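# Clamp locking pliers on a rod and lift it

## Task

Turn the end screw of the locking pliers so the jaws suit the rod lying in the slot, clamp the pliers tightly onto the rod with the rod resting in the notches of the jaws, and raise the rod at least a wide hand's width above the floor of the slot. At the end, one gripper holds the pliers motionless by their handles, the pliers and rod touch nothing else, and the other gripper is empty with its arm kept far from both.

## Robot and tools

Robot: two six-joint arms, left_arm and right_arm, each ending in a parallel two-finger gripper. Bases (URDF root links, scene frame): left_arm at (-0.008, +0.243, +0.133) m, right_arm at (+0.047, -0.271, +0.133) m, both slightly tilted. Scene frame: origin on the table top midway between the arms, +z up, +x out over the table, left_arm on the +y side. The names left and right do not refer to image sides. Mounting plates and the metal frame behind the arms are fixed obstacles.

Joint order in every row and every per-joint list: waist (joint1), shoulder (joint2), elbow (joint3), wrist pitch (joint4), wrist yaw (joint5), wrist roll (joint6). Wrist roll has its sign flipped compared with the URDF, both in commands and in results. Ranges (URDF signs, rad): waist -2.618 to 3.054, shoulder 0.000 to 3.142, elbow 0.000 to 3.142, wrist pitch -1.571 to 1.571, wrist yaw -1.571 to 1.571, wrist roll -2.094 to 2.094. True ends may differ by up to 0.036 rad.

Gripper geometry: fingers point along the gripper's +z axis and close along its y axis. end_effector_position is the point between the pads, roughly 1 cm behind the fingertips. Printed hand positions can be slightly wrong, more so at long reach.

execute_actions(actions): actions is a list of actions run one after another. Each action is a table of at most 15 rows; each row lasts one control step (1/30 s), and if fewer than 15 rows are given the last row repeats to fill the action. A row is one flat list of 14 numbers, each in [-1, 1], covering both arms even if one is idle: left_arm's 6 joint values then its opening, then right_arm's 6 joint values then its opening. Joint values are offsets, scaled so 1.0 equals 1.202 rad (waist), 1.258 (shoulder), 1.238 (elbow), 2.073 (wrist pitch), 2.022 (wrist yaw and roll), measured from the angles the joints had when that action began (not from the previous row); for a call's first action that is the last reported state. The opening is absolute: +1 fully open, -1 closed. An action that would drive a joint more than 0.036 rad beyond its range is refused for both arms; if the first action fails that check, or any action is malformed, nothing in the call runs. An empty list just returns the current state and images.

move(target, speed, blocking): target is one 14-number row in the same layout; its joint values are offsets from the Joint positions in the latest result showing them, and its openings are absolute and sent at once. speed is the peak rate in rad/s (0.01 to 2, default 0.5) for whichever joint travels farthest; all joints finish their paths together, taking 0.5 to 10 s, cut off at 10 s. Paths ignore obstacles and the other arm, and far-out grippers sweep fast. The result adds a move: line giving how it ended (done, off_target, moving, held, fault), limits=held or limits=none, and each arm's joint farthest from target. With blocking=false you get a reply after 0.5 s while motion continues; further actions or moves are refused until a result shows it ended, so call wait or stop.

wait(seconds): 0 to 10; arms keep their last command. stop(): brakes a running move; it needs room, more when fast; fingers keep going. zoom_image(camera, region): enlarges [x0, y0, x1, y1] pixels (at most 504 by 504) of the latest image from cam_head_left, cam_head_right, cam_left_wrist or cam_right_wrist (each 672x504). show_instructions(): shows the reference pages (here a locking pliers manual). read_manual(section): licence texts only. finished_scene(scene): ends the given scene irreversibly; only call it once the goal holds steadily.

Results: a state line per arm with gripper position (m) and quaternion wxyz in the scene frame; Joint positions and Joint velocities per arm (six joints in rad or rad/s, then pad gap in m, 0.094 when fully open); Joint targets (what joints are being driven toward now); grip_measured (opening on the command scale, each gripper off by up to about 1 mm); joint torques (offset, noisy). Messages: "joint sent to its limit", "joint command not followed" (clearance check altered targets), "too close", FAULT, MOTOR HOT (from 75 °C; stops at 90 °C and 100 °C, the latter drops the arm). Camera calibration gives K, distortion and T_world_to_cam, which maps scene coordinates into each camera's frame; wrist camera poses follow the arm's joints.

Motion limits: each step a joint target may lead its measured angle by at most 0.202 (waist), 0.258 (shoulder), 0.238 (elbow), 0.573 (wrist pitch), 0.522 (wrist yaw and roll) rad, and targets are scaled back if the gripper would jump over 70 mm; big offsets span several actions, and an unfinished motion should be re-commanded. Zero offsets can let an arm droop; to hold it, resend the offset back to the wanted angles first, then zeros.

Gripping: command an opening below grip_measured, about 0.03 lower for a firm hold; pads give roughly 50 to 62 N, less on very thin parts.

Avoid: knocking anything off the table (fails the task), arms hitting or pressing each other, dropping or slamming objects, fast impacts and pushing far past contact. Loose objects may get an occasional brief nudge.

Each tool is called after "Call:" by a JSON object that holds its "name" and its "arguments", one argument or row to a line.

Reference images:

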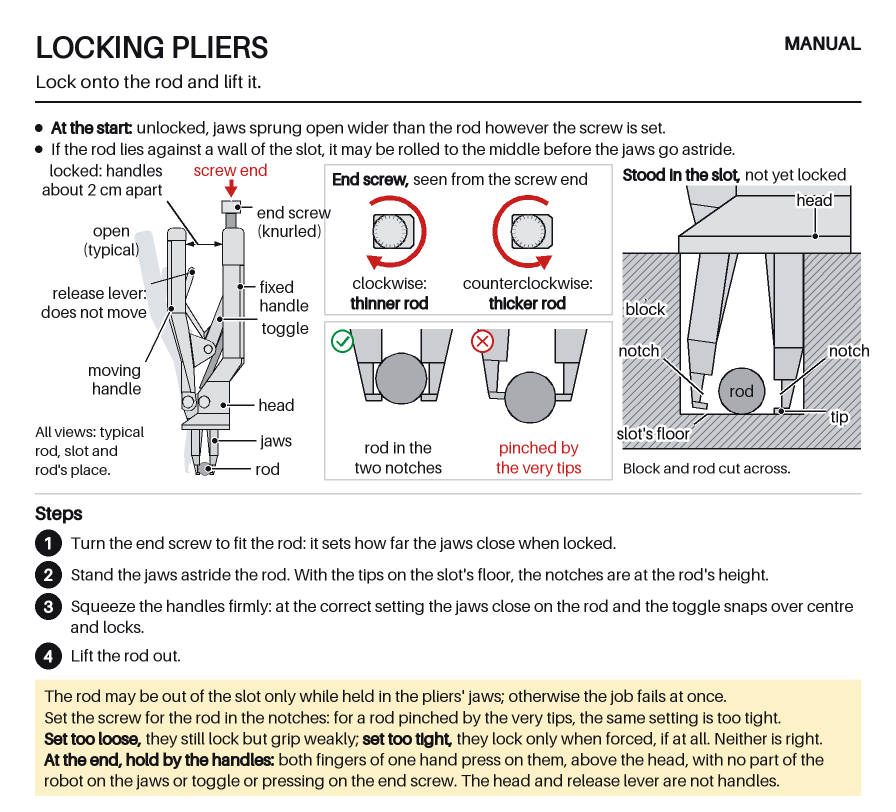

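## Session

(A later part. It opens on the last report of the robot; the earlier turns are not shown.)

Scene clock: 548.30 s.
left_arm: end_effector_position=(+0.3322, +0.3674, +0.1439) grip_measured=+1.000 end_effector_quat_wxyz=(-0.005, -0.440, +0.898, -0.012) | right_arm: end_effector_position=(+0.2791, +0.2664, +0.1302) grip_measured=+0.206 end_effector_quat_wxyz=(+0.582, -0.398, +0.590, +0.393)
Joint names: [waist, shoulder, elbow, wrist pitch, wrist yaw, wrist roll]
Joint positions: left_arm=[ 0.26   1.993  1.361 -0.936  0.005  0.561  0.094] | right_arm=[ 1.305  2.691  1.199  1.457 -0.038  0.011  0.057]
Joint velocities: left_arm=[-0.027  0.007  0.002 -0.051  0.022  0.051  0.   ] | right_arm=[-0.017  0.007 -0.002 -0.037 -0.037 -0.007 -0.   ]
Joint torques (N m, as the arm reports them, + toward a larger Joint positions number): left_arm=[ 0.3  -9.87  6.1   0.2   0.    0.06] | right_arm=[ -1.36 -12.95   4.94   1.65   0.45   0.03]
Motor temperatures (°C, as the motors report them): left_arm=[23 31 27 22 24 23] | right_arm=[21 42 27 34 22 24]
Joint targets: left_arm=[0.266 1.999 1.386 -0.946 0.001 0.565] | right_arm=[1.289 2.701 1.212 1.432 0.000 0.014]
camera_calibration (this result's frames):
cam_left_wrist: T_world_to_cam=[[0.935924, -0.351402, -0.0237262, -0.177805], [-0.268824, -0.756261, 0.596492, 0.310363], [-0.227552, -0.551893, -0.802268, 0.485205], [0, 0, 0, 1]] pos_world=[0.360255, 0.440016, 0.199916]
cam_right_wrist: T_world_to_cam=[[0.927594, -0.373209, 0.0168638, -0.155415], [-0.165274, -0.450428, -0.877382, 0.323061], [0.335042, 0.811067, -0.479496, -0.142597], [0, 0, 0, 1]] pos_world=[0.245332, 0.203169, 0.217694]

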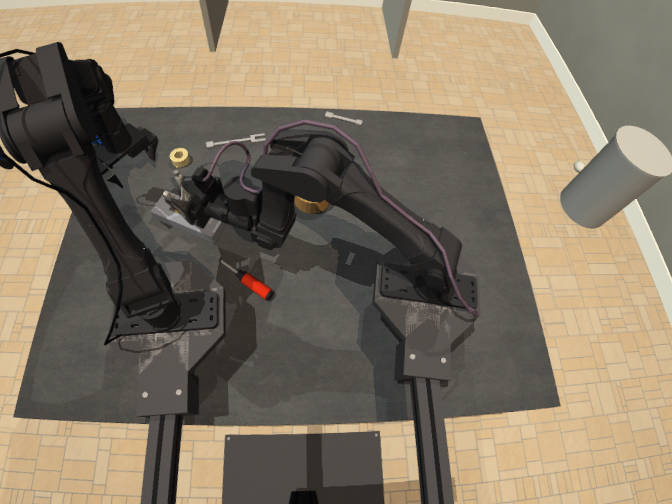

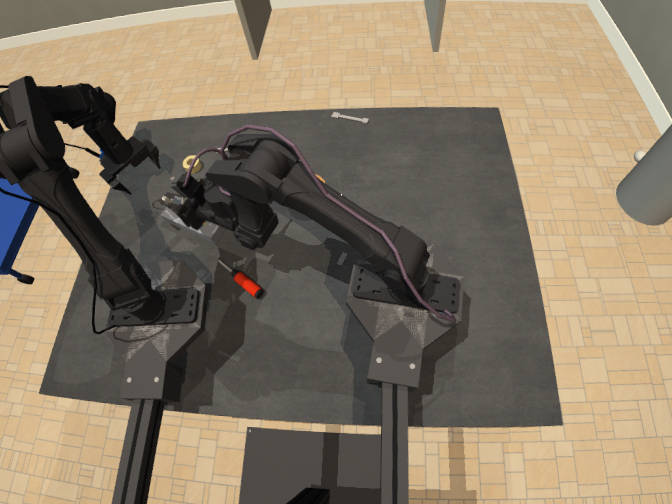

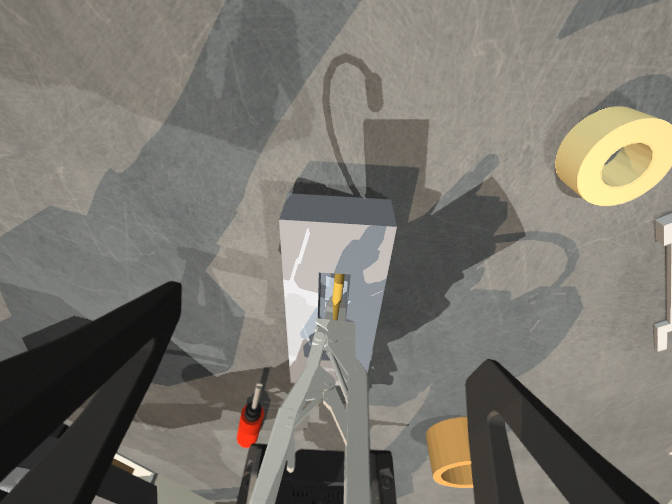

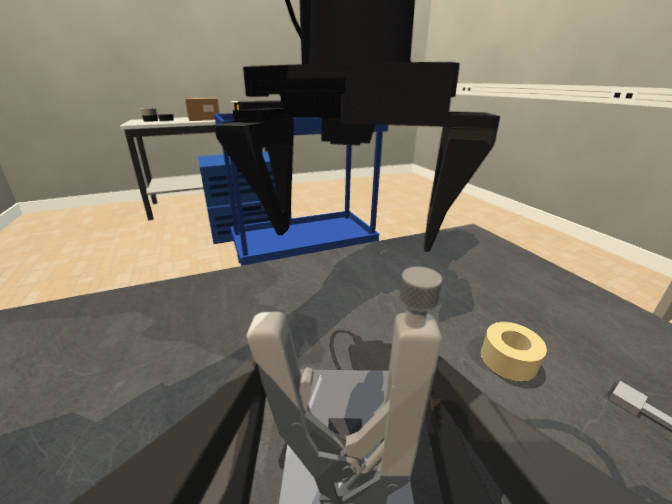

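Call:
{"name": "execute_actions", "arguments": {
  "actions": [
    [[0.005,0.005,0.020,-0.005,-0.002,0.002,-0.45, 0,0.004,0.011,-0.008,0.004,0,0.24],[0.005,0.005,0.020,-0.005,-0.002,0.002,-0.45, 0,0.004,0.011,-0.008,0.002,0,0.28],[0.005,0.005,0.020,-0.005,-0.002,0.002,-0.45, 0,0.004,0.011,-0.008,0,0,0.32],[0.005,0.005,0.020,-0.005,-0.002,0.002,-0.45, 0,0.004,0.011,-0.008,0,0,0.36],[0.005,0.005,0.020,-0.005,-0.002,0.002,-0.45, 0,0.004,0.011,-0.008,0,0,0.40],[0.005,0.005,0.020,-0.005,-0.002,0.002,-0.45, 0,0.004,0.011,-0.008,0,0,0.45],[0.005,0.005,0.020,-0.005,-0.002,0.002,-0.45, 0,0.004,0.011,-0.008,0,0,0.50],[0.005,0.005,0.020,-0.005,-0.002,0.002,-0.45, 0,0.004,0.011,-0.008,0,0,0.55],[0.005,0.005,0.020,-0.005,-0.002,0.002,-0.45, 0,0.004,0.011,-0.008,0,0,0.60],[0.005,0.005,0.020,-0.005,-0.002,0.002,-0.45, 0,0.004,0.011,-0.008,0,0,0.65],[0.005,0.005,0.020,-0.005,-0.002,0.002,-0.45, 0,0.004,0.011,-0.008,0,0,0.70]]
  ]
}}

Scene clock: 572.00 s.
left_arm: end_effector_position=(+0.3322, +0.3674, +0.1439) grip_measured=-0.448 end_effector_quat_wxyz=(-0.005, -0.440, +0.898, -0.012) | right_arm: end_effector_position=(+0.2783, +0.2667, +0.1302) grip_measured=+0.697 end_effector_quat_wxyz=(+0.581, -0.400, +0.589, +0.395)
Joint names: [waist, shoulder, elbow, wrist pitch, wrist yaw, wrist roll]
Joint positions: left_arm=[ 0.26   1.993  1.361 -0.936  0.005  0.561  0.026] | right_arm=[ 1.305  2.691  1.199  1.457 -0.043  0.01   0.08 ]
Joint velocities: left_arm=[ 0.017  0.012  0.017  0.007 -0.007  0.051 -0.001] | right_arm=[ 0.002 -0.002 -0.007  0.037 -0.037 -0.051 -0.001]
Joint torques (N m, as the arm reports them, + toward a larger Joint positions number): left_arm=[ 0.3  -9.87  6.1   0.2  -0.01  0.06] | right_arm=[  0.13 -13.39   4.83   1.74   0.04   0.  ]
Motor temperatures (°C, as the motors report them): left_arm=[23 31 27 21 24 23] | right_arm=[21 42 27 34 22 24]
Joint targets: left_arm=[0.266 1.999 1.386 -0.946 0.001 0.565] | right_arm=[1.305 2.696 1.212 1.441 -0.038 0.010]
camera_calibration (this result's frames):
cam_left_wrist: T_world_to_cam=[[0.935924, -0.351402, -0.0237262, -0.177805], [-0.268824, -0.756261, 0.596492, 0.310363], [-0.227552, -0.551893, -0.802268, 0.485205], [0, 0, 0, 1]] pos_world=[0.360255, 0.440016, 0.199916]
cam_right_wrist: T_world_to_cam=[[0.929442, -0.368621, 0.0160302, -0.156161], [-0.163706, -0.450925, -0.87742, 0.322783], [0.330664, 0.812887, -0.479454, -0.141856], [0, 0, 0, 1]] pos_world=[0.244891, 0.2033, 0.217706]

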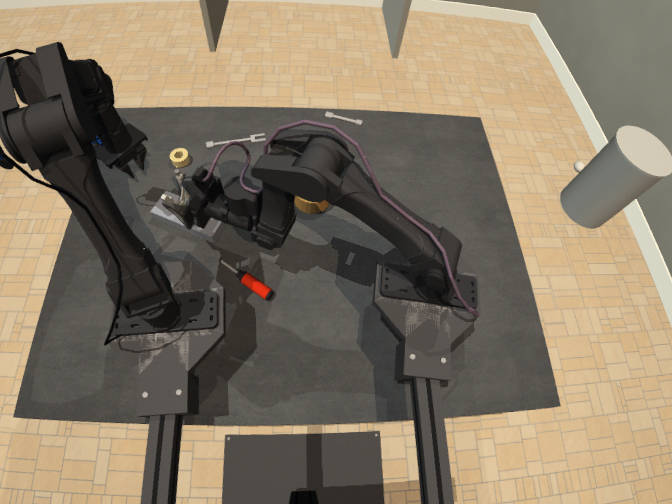

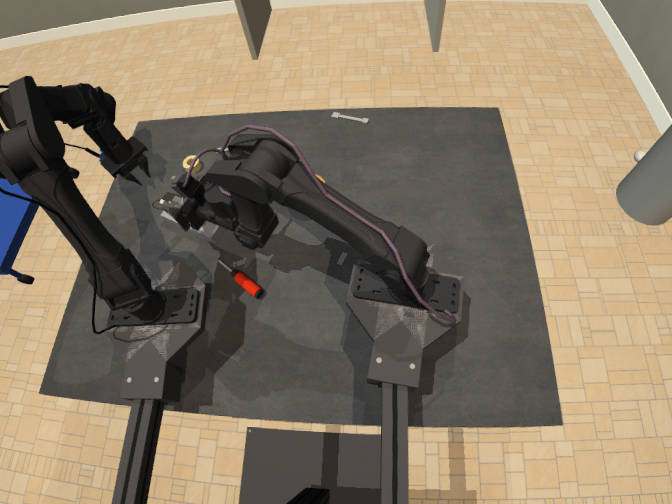

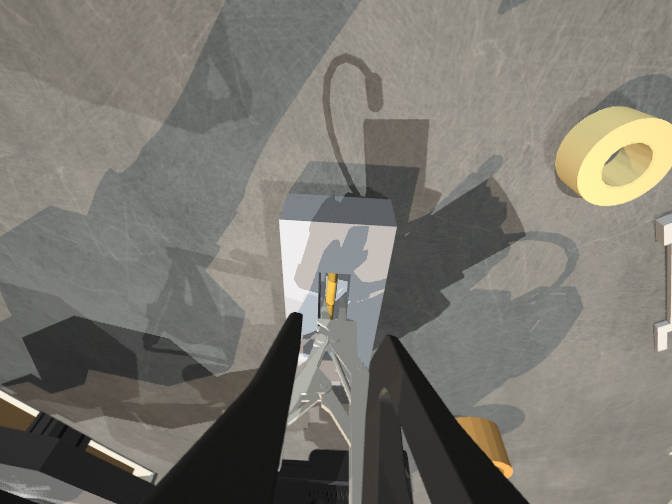

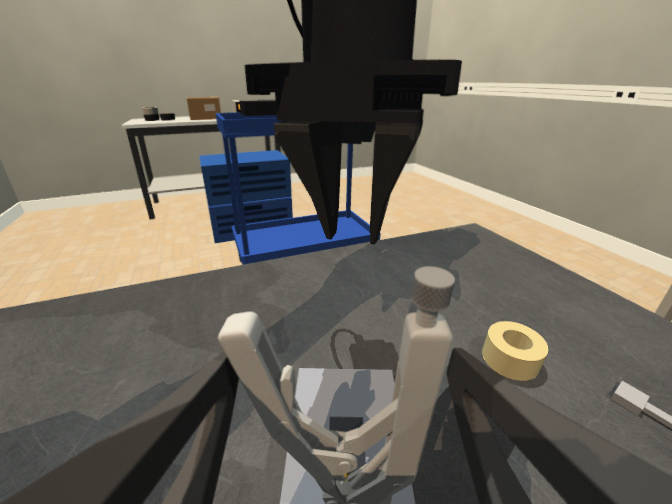

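Call:
{"name": "move", "arguments": {
  "target": [-0.263,-0.2266,-0.097,-0.0815,-0.017,-0.876,-0.45, 0,0.0954,0.0675,0.0256,0.011,0.008,0.70],
  "speed": 1.0
}}

Scene clock: 582.40 s.
left_arm: end_effector_position=(+0.2973, +0.2635, +0.2007) grip_measured=-0.448 end_effector_quat_wxyz=(-0.007, +0.548, +0.836, -0.002) | right_arm: end_effector_position=(+0.2805, +0.2668, +0.1025) grip_measured=+0.698 end_effector_quat_wxyz=(+0.585, -0.397, +0.590, +0.390)
Joint names: [waist, shoulder, elbow, wrist pitch, wrist yaw, wrist roll]
Joint positions: left_arm=[-0.047  1.736  1.248 -1.093 -0.028 -1.205  0.026] | right_arm=[ 1.305  2.795  1.26   1.503 -0.03   0.015  0.08 ]
Joint velocities: left_arm=[ 0.002 -0.007  0.002 -0.051 -0.007  0.022 -0.002] | right_arm=[-0.007 -0.012  0.007 -0.037 -0.066 -0.022 -0.001]
Joint torques (N m, as the arm reports them, + toward a larger Joint positions number): left_arm=[ -0.92 -10.55   4.04   0.17   0.    -0.02] | right_arm=[  0.14 -12.59   5.35   1.98   0.12   0.1 ]
Motor temperatures (°C, as the motors report them): left_arm=[23 31 27 21 24 23] | right_arm=[21 42 27 35 22 24]
Joint targets: left_arm=[-0.056 1.708 1.241 -1.105 -0.029 -1.210] | right_arm=[1.305 2.811 1.282 1.510 -0.021 0.026]
move: off_target (left_arm, right_arm); limits=none; left_arm: farthest joint: the shoulder, 0.028 radians from its target (0.285 radians at the start); right_arm: farthest joint: the elbow, 0.023 radians from its target (0.084 radians at the start)
camera_calibration (this result's frames):
cam_left_wrist: T_world_to_cam=[[-0.758434, -0.651171, -0.0274673, 0.40319], [-0.539476, 0.603576, 0.587079, -0.0874281], [-0.36571, 0.460078, -0.809064, 0.241306], [0, 0, 0, 1]] pos_world=[0.346875, 0.204296, 0.257633]
cam_right_wrist: T_world_to_cam=[[0.924618, -0.380259, 0.0220259, -0.153869], [-0.163508, -0.448476, -0.878712, 0.298296], [0.344016, 0.808871, -0.476845, -0.158939], [0, 0, 0, 1]] pos_world=[0.245721, 0.20383, 0.189716]

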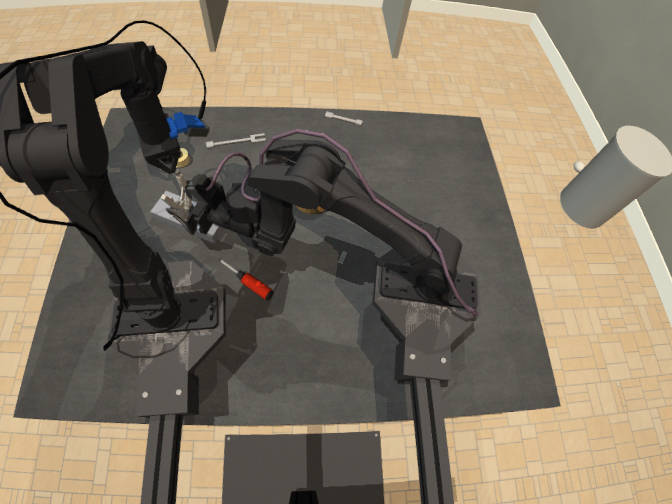

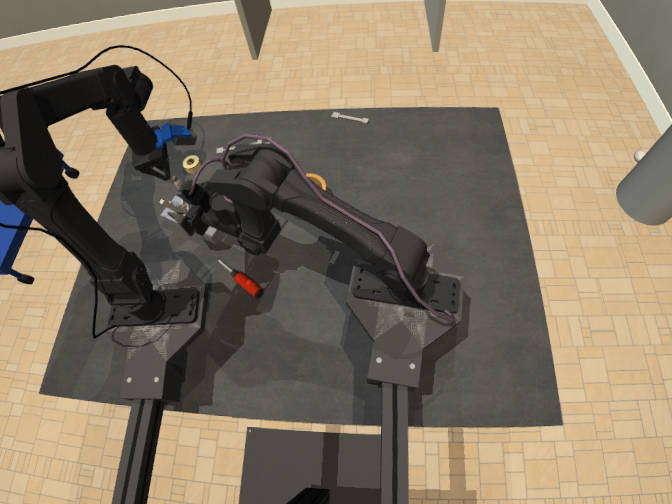

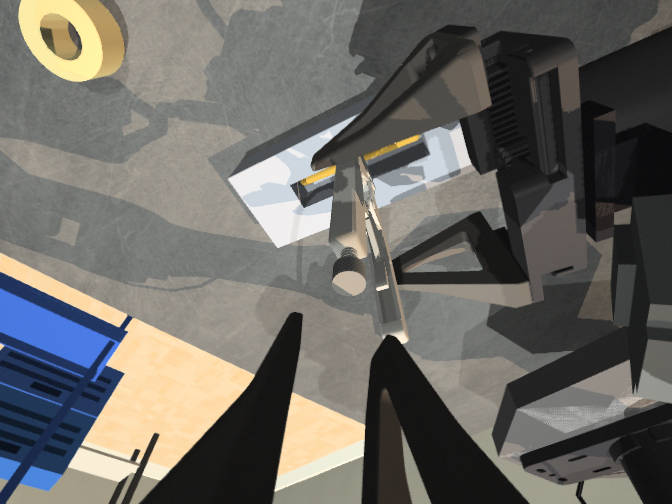

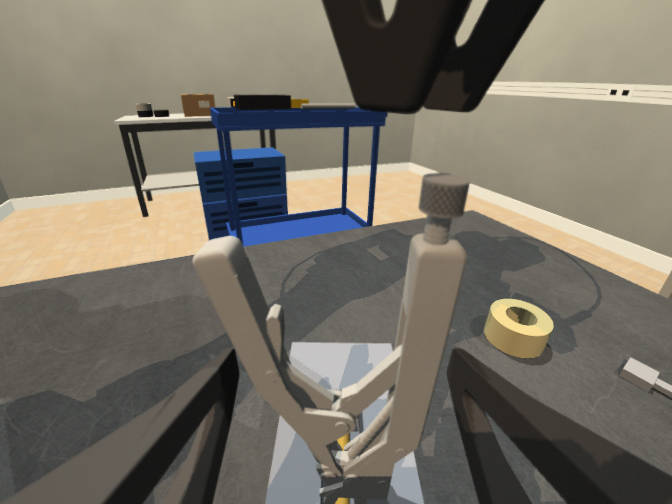

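Call:
{"name": "execute_actions", "arguments": {
  "actions": [
    [[-0.004,-0.015,0,-0.003,0,0,-0.45, 0,0.006,0.012,0.002,0.002,0.002,0.64],[-0.004,-0.015,0,-0.003,0,0,-0.45, 0,0.006,0.012,0.002,0.002,0.002,0.58],[-0.004,-0.015,0,-0.003,0,0,-0.45, 0,0.006,0.012,0.002,0.002,0.002,0.52],[-0.004,-0.015,0,-0.003,0,0,-0.45, 0,0.006,0.012,0.002,0.002,0.002,0.46],[-0.004,-0.015,0,-0.003,0,0,-0.45, 0,0.006,0.012,0.002,0.002,0.002,0.41],[-0.004,-0.015,0,-0.003,0,0,-0.45, 0,0.006,0.012,0.002,0.002,0.002,0.36],[-0.004,-0.015,0,-0.003,0,0,-0.45, 0,0.006,0.012,0.002,0.002,0.002,0.32],[-0.004,-0.015,0,-0.003,0,0,-0.45, 0,0.006,0.012,0.002,0.002,0.002,0.29],[-0.004,-0.015,0,-0.003,0,0,-0.45, 0,0.006,0.012,0.002,0.002,0.002,0.26],[-0.004,-0.015,0,-0.003,0,0,-0.45, 0,0.006,0.012,0.002,0.002,0.002,0.24],[-0.004,-0.015,0,-0.003,0,0,-0.45, 0,0.006,0.012,0.002,0.002,0.002,0.22]]
  ]
}}

Scene clock: 590.37 s.
left_arm: end_effector_position=(+0.2973, +0.2635, +0.2007) grip_measured=-0.448 end_effector_quat_wxyz=(-0.007, +0.549, +0.836, -0.002) | right_arm: end_effector_position=(+0.2810, +0.2666, +0.1027) grip_measured=+0.227 end_effector_quat_wxyz=(+0.586, -0.396, +0.590, +0.389)
Joint names: [waist, shoulder, elbow, wrist pitch, wrist yaw, wrist roll]
Joint positions: left_arm=[-0.047  1.736  1.248 -1.093 -0.028 -1.205  0.026] | right_arm=[ 1.305  2.795  1.26   1.504 -0.027  0.017  0.058]
Joint velocities: left_arm=[ 0.002 -0.027 -0.007 -0.007  0.125 -0.007  0.   ] | right_arm=[0.002 0.002 0.012 0.125 0.051 0.022 0.   ]
Joint torques (N m, as the arm reports them, + toward a larger Joint positions number): left_arm=[-0.58 -9.76  4.56  0.23  0.02  0.03] | right_arm=[  0.12 -13.33   4.74   1.93   0.01   0.03]
Motor temperatures (°C, as the motors report them): left_arm=[23 31 27 21 24 23] | right_arm=[21 42 27 35 22 24]
Joint targets: left_arm=[-0.052 1.717 1.248 -1.100 -0.028 -1.204] | right_arm=[1.305 2.803 1.275 1.507 -0.027 0.020]
camera_calibration (this result's frames):
cam_left_wrist: T_world_to_cam=[[-0.758682, -0.650882, -0.0274625, 0.403187], [-0.539245, 0.603785, 0.587077, -0.0875515], [-0.365536, 0.460214, -0.809065, 0.241219], [0, 0, 0, 1]] pos_world=[0.346853, 0.204277, 0.257634]
cam_right_wrist: T_world_to_cam=[[0.923423, -0.383079, 0.023226, -0.153454], [-0.163654, -0.447788, -0.879035, 0.298338], [0.347141, 0.807921, -0.476191, -0.15955], [0, 0, 0, 1]] pos_world=[0.245914, 0.203711, 0.189838]

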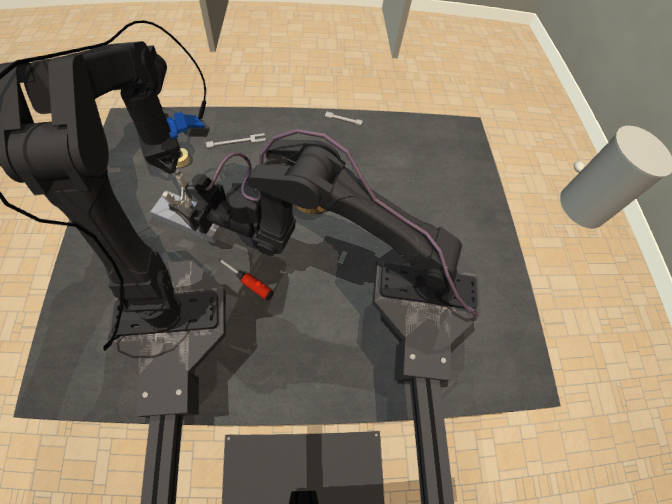

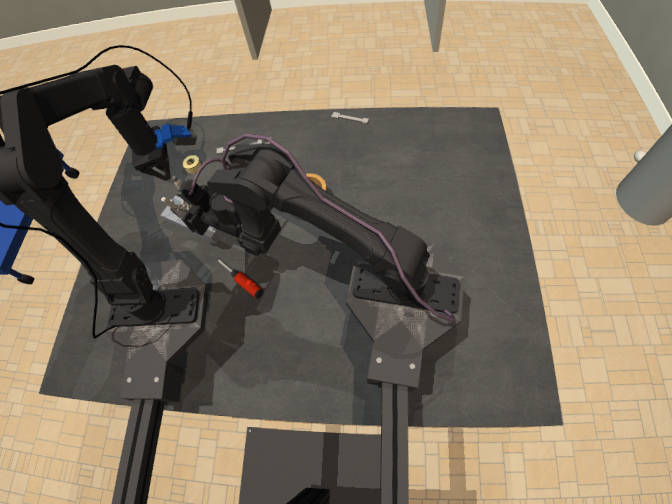

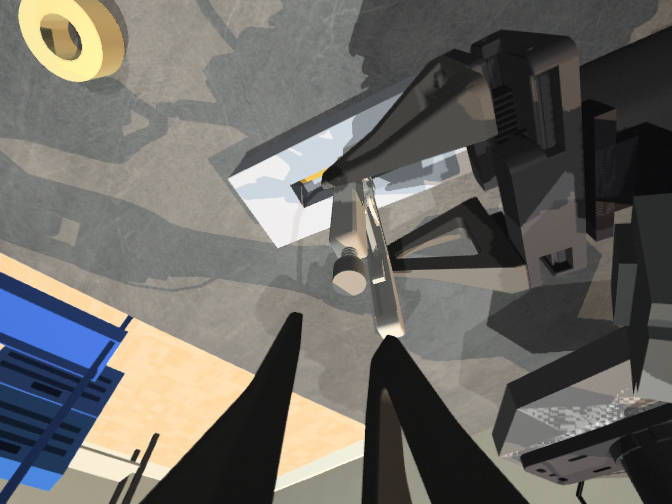

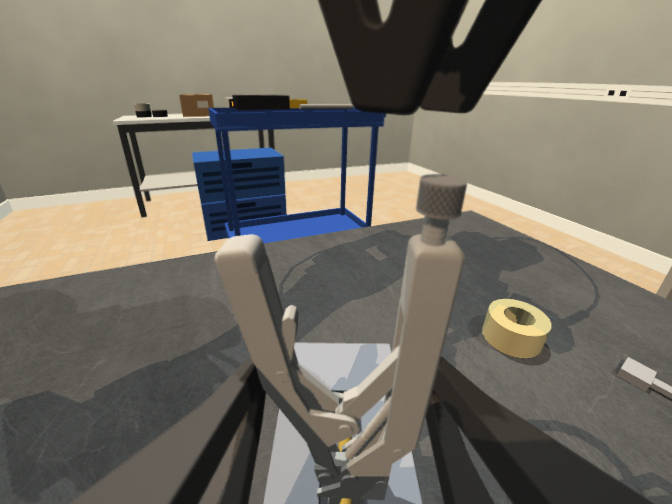

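Call:
{"name": "zoom_image", "arguments": {
  "camera": "cam_left_wrist",
  "region": [280, 230, 420, 370]
}}

Call:
{"name": "zoom_image", "arguments": {
  "camera": "cam_right_wrist",
  "region": [330, 80, 510, 260]
}}

Region (280, 230, 420, 370) of cam_left_wrist's 672x504 image, scaled by 3.600, with more detail than that image has.

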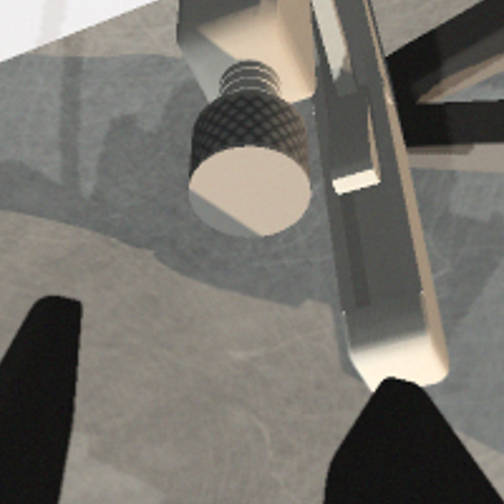

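Region (330, 80, 510, 260) of cam_right_wrist's 672x504 image, scaled by 2.800, with more detail than that image has.

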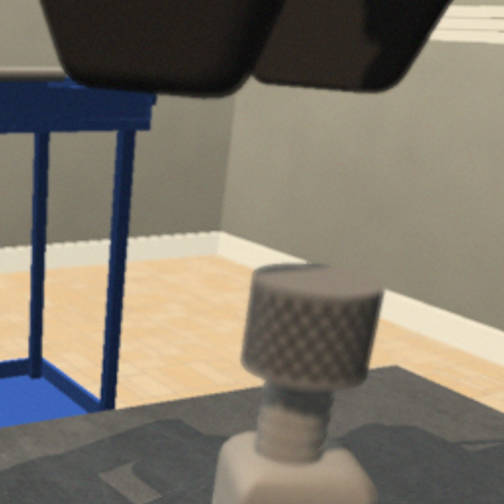

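Call:
{"name": "move", "arguments": {
  "target": [-0.030,0.024,-0.065,0.058,0,0,-0.45, 0,0.006,0.012,0.002,0,0.002,0.22],
  "speed": 0.15
}}

Scene clock: 620.67 s.
left_arm: end_effector_position=(+0.2994, +0.2553, +0.1761) grip_measured=-0.448 end_effector_quat_wxyz=(-0.003, +0.559, +0.829, +0.002) | right_arm: end_effector_position=(+0.2810, +0.2666, +0.1027) grip_measured=+0.227 end_effector_quat_wxyz=(+0.586, -0.396, +0.590, +0.389)
Joint names: [waist, shoulder, elbow, wrist pitch, wrist yaw, wrist roll]
Joint positions: left_arm=[-0.072  1.76   1.175 -0.985 -0.028 -1.205  0.026] | right_arm=[ 1.305  2.795  1.26   1.504 -0.027  0.017  0.058]
Joint velocities: left_arm=[-0.017 -0.017 -0.007 -0.125 -0.022  0.051  0.001] | right_arm=[ 0.012  0.007  0.017 -0.007  0.007  0.125  0.   ]
Joint torques (N m, as the arm reports them, + toward a larger Joint positions number): left_arm=[-1.08 -7.68  3.98  0.44  0.02  0.02] | right_arm=[  0.14 -13.31   4.72   1.95   0.     0.04]
Motor temperatures (°C, as the motors report them): left_arm=[23 31 26 21 24 23] | right_arm=[21 43 27 36 22 24]
Joint targets: left_arm=[-0.083 1.766 1.168 -0.973 -0.028 -1.205] | right_arm=[1.305 2.803 1.275 1.508 -0.027 0.021]
move: done; limits=none; left_arm: farthest joint: the wrist pitch, 0.012 radians from its target (0.121 radians at the start); right_arm: farthest joint: the elbow, 0.015 radians from its target (0.015 radians at the start)
camera_calibration (this result's frames):
cam_left_wrist: T_world_to_cam=[[-0.774555, -0.631453, -0.0364909, 0.400129], [-0.530357, 0.616948, 0.581461, -0.0720116], [-0.344652, 0.469727, -0.812756, 0.217838], [0, 0, 0, 1]] pos_world=[0.346809, 0.194766, 0.233522]
cam_right_wrist: T_world_to_cam=[[0.923417, -0.383072, 0.0236074, -0.153494], [-0.163343, -0.447918, -0.879027, 0.298285], [0.347305, 0.807852, -0.476187, -0.159578], [0, 0, 0, 1]] pos_world=[0.245883, 0.203723, 0.189835]

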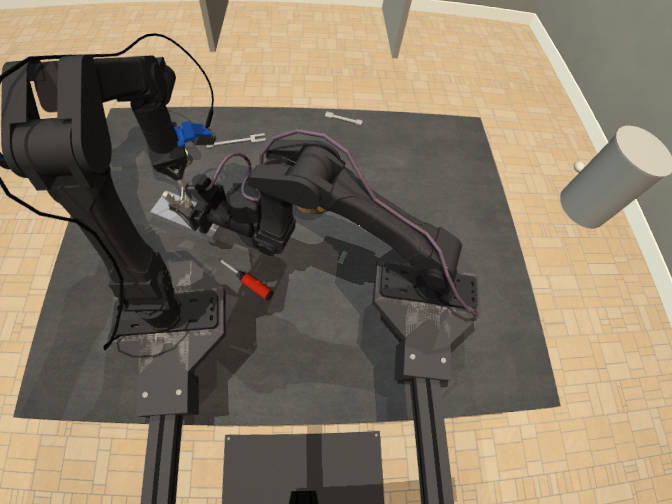

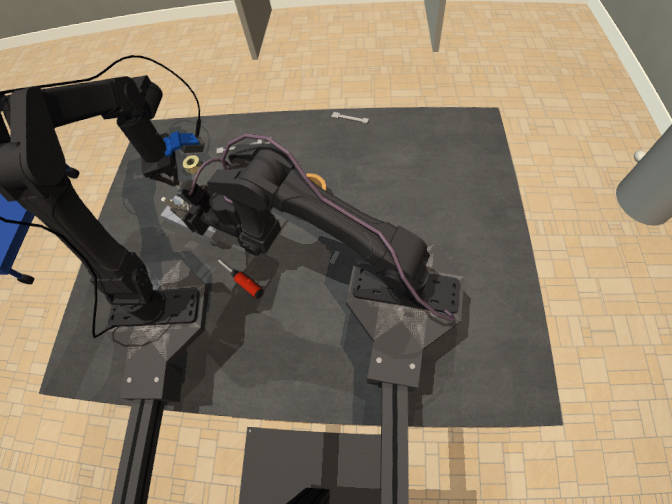

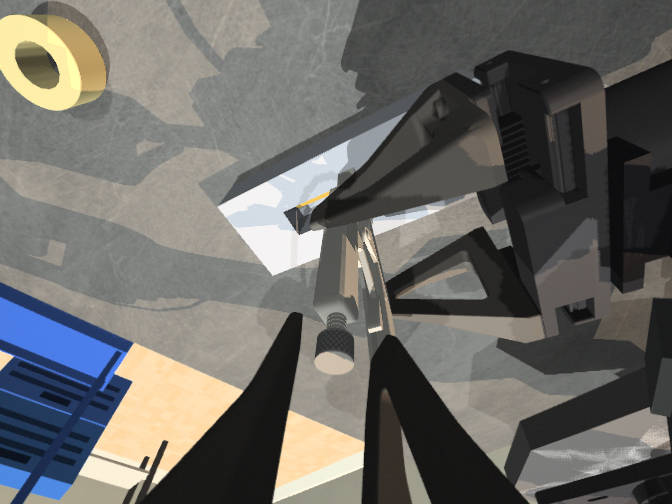

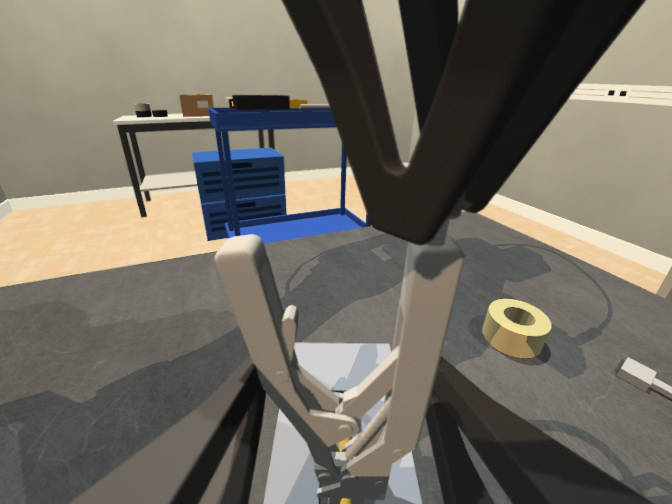

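Call:
{"name": "zoom_image", "arguments": {
  "camera": "cam_right_wrist",
  "region": [340, 130, 520, 310]
}}

Call:
{"name": "zoom_image", "arguments": {
  "camera": "cam_left_wrist",
  "region": [270, 290, 410, 430]
}}

Region (340, 130, 520, 310) of cam_right_wrist's 672x504 image, scaled by 2.800, with more detail than that image has.

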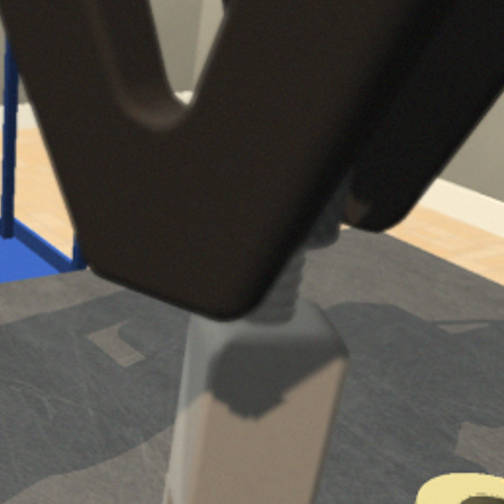

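Region (270, 290, 410, 430) of cam_left_wrist's 672x504 image, scaled by 3.600, with more detail than that image has.

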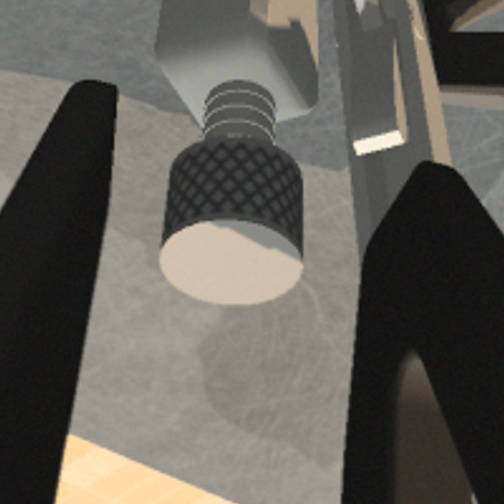

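Call:
{"name": "execute_actions", "arguments": {
  "actions": [
    [[-0.003,0.002,-0.002,0.002,0,0,-0.52, 0,0.006,0.012,0.002,0,0.002,0.22],[-0.003,0.002,-0.002,0.002,0,0,-0.58, 0,0.006,0.012,0.002,0,0.002,0.22],[-0.003,0.002,-0.002,0.002,0,0,-0.63, 0,0.006,0.012,0.002,0,0.002,0.22],[-0.003,0.002,-0.002,0.002,0,0,-0.67, 0,0.006,0.012,0.002,0,0.002,0.22],[-0.003,0.002,-0.002,0.002,0,0,-0.70, 0,0.006,0.012,0.002,0,0.002,0.22],[-0.003,0.002,-0.002,0.002,0,0,-0.72, 0,0.006,0.012,0.002,0,0.002,0.22],[-0.003,0.002,-0.002,0.002,0,0,-0.74, 0,0.006,0.012,0.002,0,0.002,0.22],[-0.003,0.002,-0.002,0.002,0,0,-0.755, 0,0.006,0.012,0.002,0,0.002,0.22],[-0.003,0.002,-0.002,0.002,0,0,-0.77, 0,0.006,0.012,0.002,0,0.002,0.22],[-0.003,0.002,-0.002,0.002,0,0,-0.78, 0,0.006,0.012,0.002,0,0.002,0.22]]
  ]
}}

Scene clock: 635.17 s.
left_arm: end_effector_position=(+0.3003, +0.2557, +0.1761) grip_measured=-0.776 end_effector_quat_wxyz=(-0.002, +0.559, +0.829, +0.004) | right_arm: end_effector_position=(+0.2810, +0.2666, +0.1028) grip_measured=+0.227 end_effector_quat_wxyz=(+0.587, -0.397, +0.590, +0.388)
Joint names: [waist, shoulder, elbow, wrist pitch, wrist yaw, wrist roll]
Joint positions: left_arm=[-0.072  1.76   1.175 -0.981 -0.03  -1.205  0.011] | right_arm=[ 1.305  2.795  1.26   1.504 -0.027  0.018  0.058]
Joint velocities: left_arm=[ 0.007  0.022 -0.002 -0.022 -0.007  0.066  0.   ] | right_arm=[-0.012 -0.012  0.012 -0.007  0.081  0.037  0.001]
Joint torques (N m, as the arm reports them, + toward a larger Joint positions number): left_arm=[-0.5  -7.98  4.29  0.33  0.04  0.03] | right_arm=[  0.14 -13.3    4.74   1.93   0.     0.03]
Motor temperatures (°C, as the motors report them): left_arm=[23 30 26 21 24 23] | right_arm=[21 43 27 36 22 24]
Joint targets: left_arm=[-0.076 1.762 1.172 -0.981 -0.028 -1.205] | right_arm=[1.305 2.803 1.275 1.508 -0.027 0.021]
camera_calibration (this result's frames):
cam_left_wrist: T_world_to_cam=[[-0.774377, -0.631421, -0.040601, 0.401714], [-0.532374, 0.61554, 0.581109, -0.0707979], [-0.341933, 0.471612, -0.812812, 0.216643], [0, 0, 0, 1]] pos_world=[0.347464, 0.195058, 0.233542]
cam_right_wrist: T_world_to_cam=[[0.92339, -0.383063, 0.0247621, -0.153611], [-0.162273, -0.447999, -0.879184, 0.298106], [0.347876, 0.807812, -0.475839, -0.159719], [0, 0, 0, 1]] pos_world=[0.24578, 0.203732, 0.189893]

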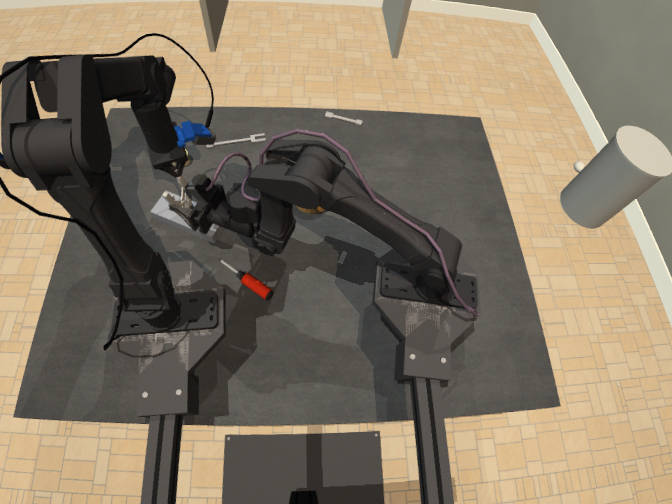

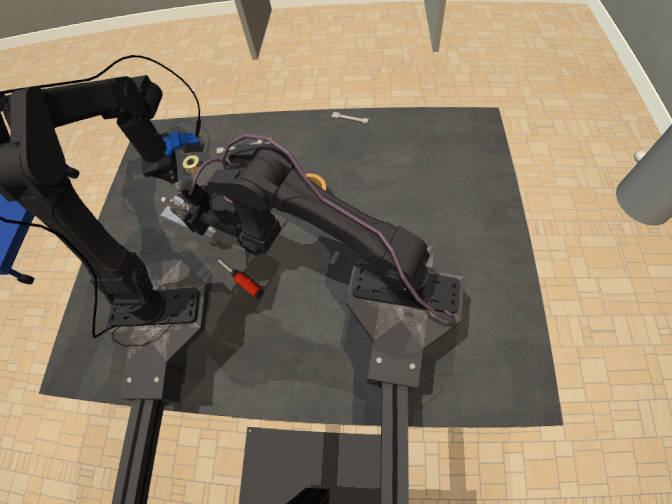

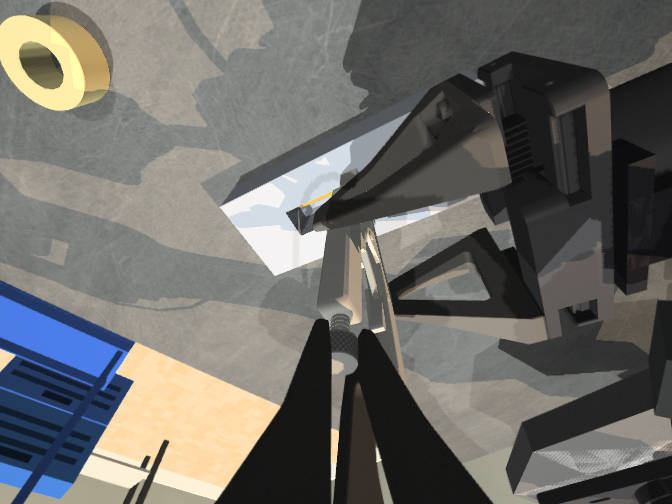

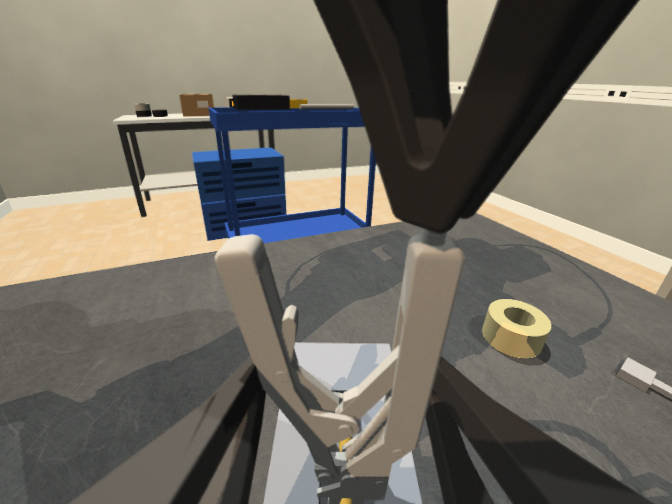

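Call:
{"name": "move", "arguments": {
  "target": [-0.003,0.002,-0.002,0,0,0.99,-0.805, 0,0.006,0.012,0.002,0,0.002,0.22],
  "speed": 1.2
}}

Scene clock: 641.90 s.
left_arm: end_effector_position=(+0.2997, +0.2547, +0.1761) grip_measured=-0.796 end_effector_quat_wxyz=(+0.000, -0.393, +0.920, +0.001) | right_arm: end_effector_position=(+0.2810, +0.2666, +0.1028) grip_measured=+0.226 end_effector_quat_wxyz=(+0.587, -0.397, +0.590, +0.388)
Joint names: [waist, shoulder, elbow, wrist pitch, wrist yaw, wrist roll]
Joint positions: left_arm=[-0.072  1.76   1.175 -0.984 -0.025  0.789  0.01 ] | right_arm=[ 1.305  2.795  1.26   1.504 -0.027  0.018  0.058]
Joint velocities: left_arm=[ 0.007 -0.012  0.002  0.007  0.007  0.051  0.   ] | right_arm=[-0.022 -0.007 -0.002 -0.022  0.022  0.007 -0.   ]
Joint torques (N m, as the arm reports them, + toward a larger Joint positions number): left_arm=[-0.48 -7.97  4.29  0.34 -0.04  0.1 ] | right_arm=[  0.1  -13.33   4.76   1.95   0.     0.03]
Motor temperatures (°C, as the motors report them): left_arm=[23 30 26 21 24 23] | right_arm=[21 43 27 36 22 24]
Joint targets: left_arm=[-0.076 1.762 1.172 -0.981 -0.030 0.797] | right_arm=[1.305 2.803 1.275 1.508 -0.027 0.022]
move: done; limits=none; left_arm: farthest joint: the wrist roll, 0.008 radians from its target (2.002 radians at the start); right_arm: farthest joint: the elbow, 0.015 radians from its target (0.015 radians at the start)
camera_calibration (this result's frames):
cam_left_wrist: T_world_to_cam=[[0.893783, -0.446977, -0.036923, -0.146938], [-0.346795, -0.740963, 0.575071, 0.2205], [-0.284402, -0.501184, -0.81727, 0.448257], [0, 0, 0, 1]] pos_world=[0.335285, 0.322364, 0.234118]
cam_right_wrist: T_world_to_cam=[[0.92339, -0.383063, 0.0247621, -0.153611], [-0.162273, -0.447999, -0.879184, 0.298106], [0.347876, 0.807812, -0.475839, -0.159719], [0, 0, 0, 1]] pos_world=[0.24578, 0.203732, 0.189893]

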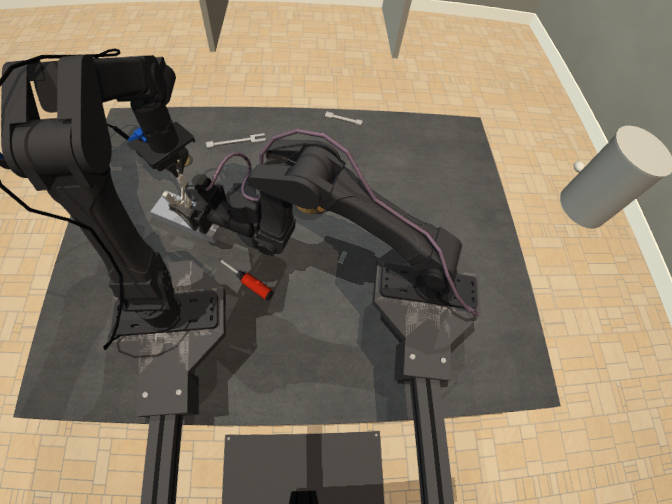

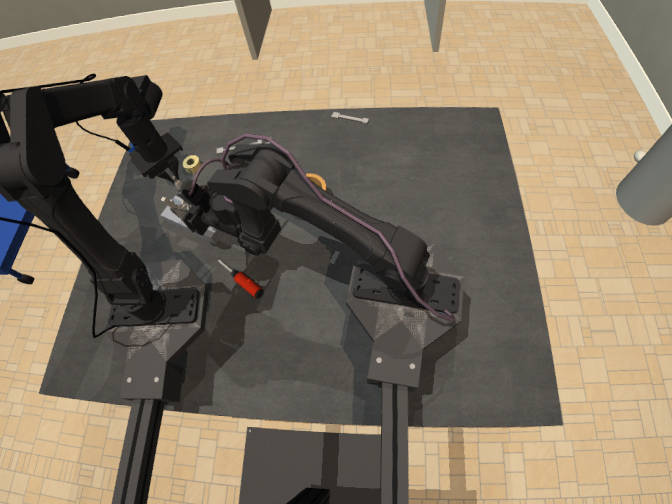

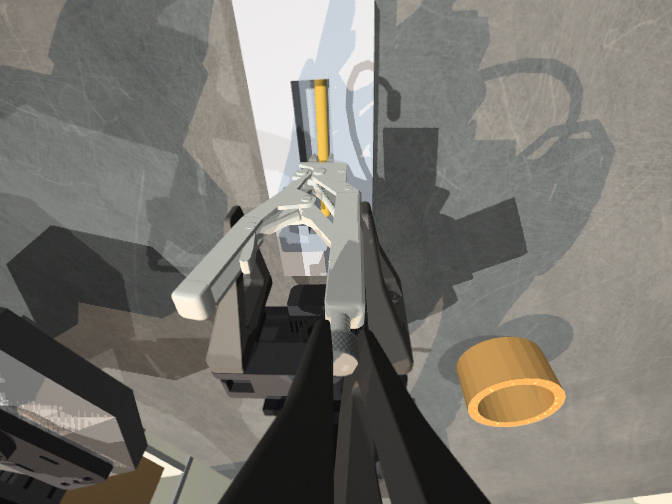

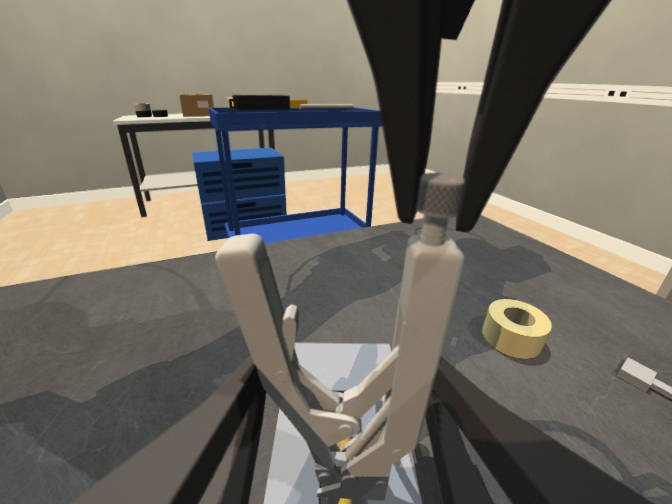

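Call:
{"name": "execute_actions", "arguments": {
  "actions": [
    [[-0.003,0.002,-0.002,0.001,-0.002,0,-0.805, 0,0.006,0.012,0.002,0.005,0.002,0.21],[-0.003,0.002,-0.002,0.001,-0.002,0,-0.805, 0,0.006,0.012,0.002,0.006,0.002,0.20],[-0.003,0.002,-0.002,0.001,-0.002,0,-0.805, 0,0.006,0.012,0.002,0.007,0.002,0.19],[-0.003,0.002,-0.002,0.001,-0.002,0,-0.805, 0,0.006,0.012,0.002,0.008,0.002,0.18],[-0.003,0.002,-0.002,0.001,-0.002,0,-0.805, 0,0.006,0.012,0.002,0.009,0.002,0.17],[-0.003,0.002,-0.002,0.001,-0.002,0,-0.805, 0,0.006,0.012,0.002,0.010,0.002,0.16],[-0.003,0.002,-0.002,0.001,-0.002,0,-0.805, 0,0.006,0.012,0.002,0.011,0.002,0.15],[-0.003,0.002,-0.002,0.001,-0.002,0,-0.805, 0,0.006,0.012,0.002,0.011,0.002,0.14]]
  ]
}}

Scene clock: 660.97 s.
left_arm: end_effector_position=(+0.2995, +0.2547, +0.1761) grip_measured=-0.796 end_effector_quat_wxyz=(-0.000, -0.393, +0.920, +0.001) | right_arm: end_effector_position=(+0.2826, +0.2660, +0.1030) grip_measured=+0.148 end_effector_quat_wxyz=(+0.588, -0.393, +0.592, +0.386)
Joint names: [waist, shoulder, elbow, wrist pitch, wrist yaw, wrist roll]
Joint positions: left_arm=[-0.072  1.76   1.175 -0.984 -0.025  0.789  0.01 ] | right_arm=[ 1.305  2.795  1.26   1.505 -0.018  0.017  0.054]
Joint velocities: left_arm=[-0.002  0.007 -0.007  0.051 -0.051 -0.037  0.001] | right_arm=[-0.017  0.017 -0.002 -0.007 -0.11   0.051  0.002]
Joint torques (N m, as the arm reports them, + toward a larger Joint positions number): left_arm=[-0.48 -7.97  4.29  0.35 -0.03  0.02] | right_arm=[  0.04 -13.34   4.72   1.94   0.16   0.05]
Motor temperatures (°C, as the motors report them): left_arm=[23 30 26 21 24 23] | right_arm=[21 44 27 37 22 24]
Joint targets: left_arm=[-0.076 1.762 1.172 -0.981 -0.029 0.788] | right_arm=[1.305 2.803 1.275 1.508 -0.005 0.022]
camera_calibration (this result's frames):
cam_left_wrist: T_world_to_cam=[[0.893918, -0.446665, -0.0374211, -0.146834], [-0.346091, -0.740862, 0.575625, 0.220048], [-0.284836, -0.501611, -0.816857, 0.448333], [0, 0, 0, 1]] pos_world=[0.335115, 0.322328, 0.234065]
cam_right_wrist: T_world_to_cam=[[0.919712, -0.3919, 0.0233488, -0.151781], [-0.167463, -0.445404, -0.879529, 0.299028], [0.355087, 0.805003, -0.475272, -0.161], [0, 0, 0, 1]] pos_world=[0.24684, 0.203311, 0.190029]

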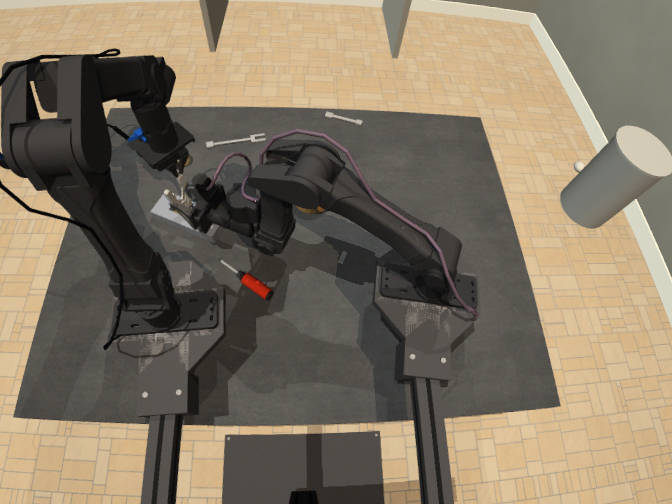

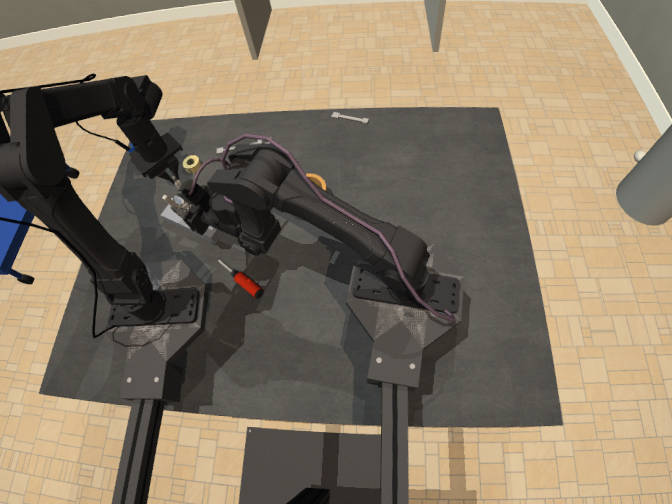

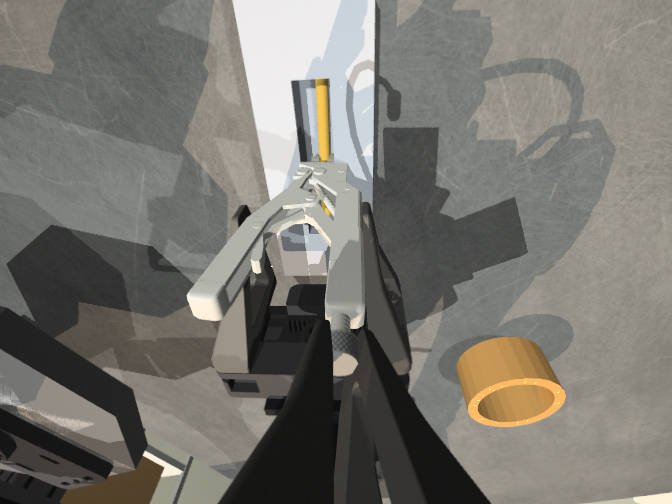

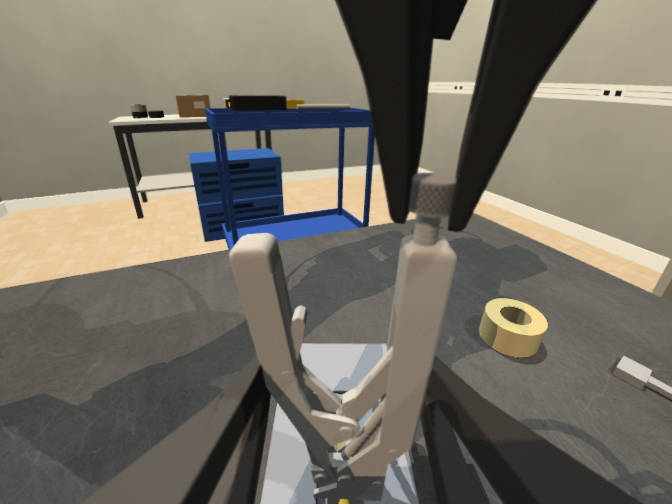

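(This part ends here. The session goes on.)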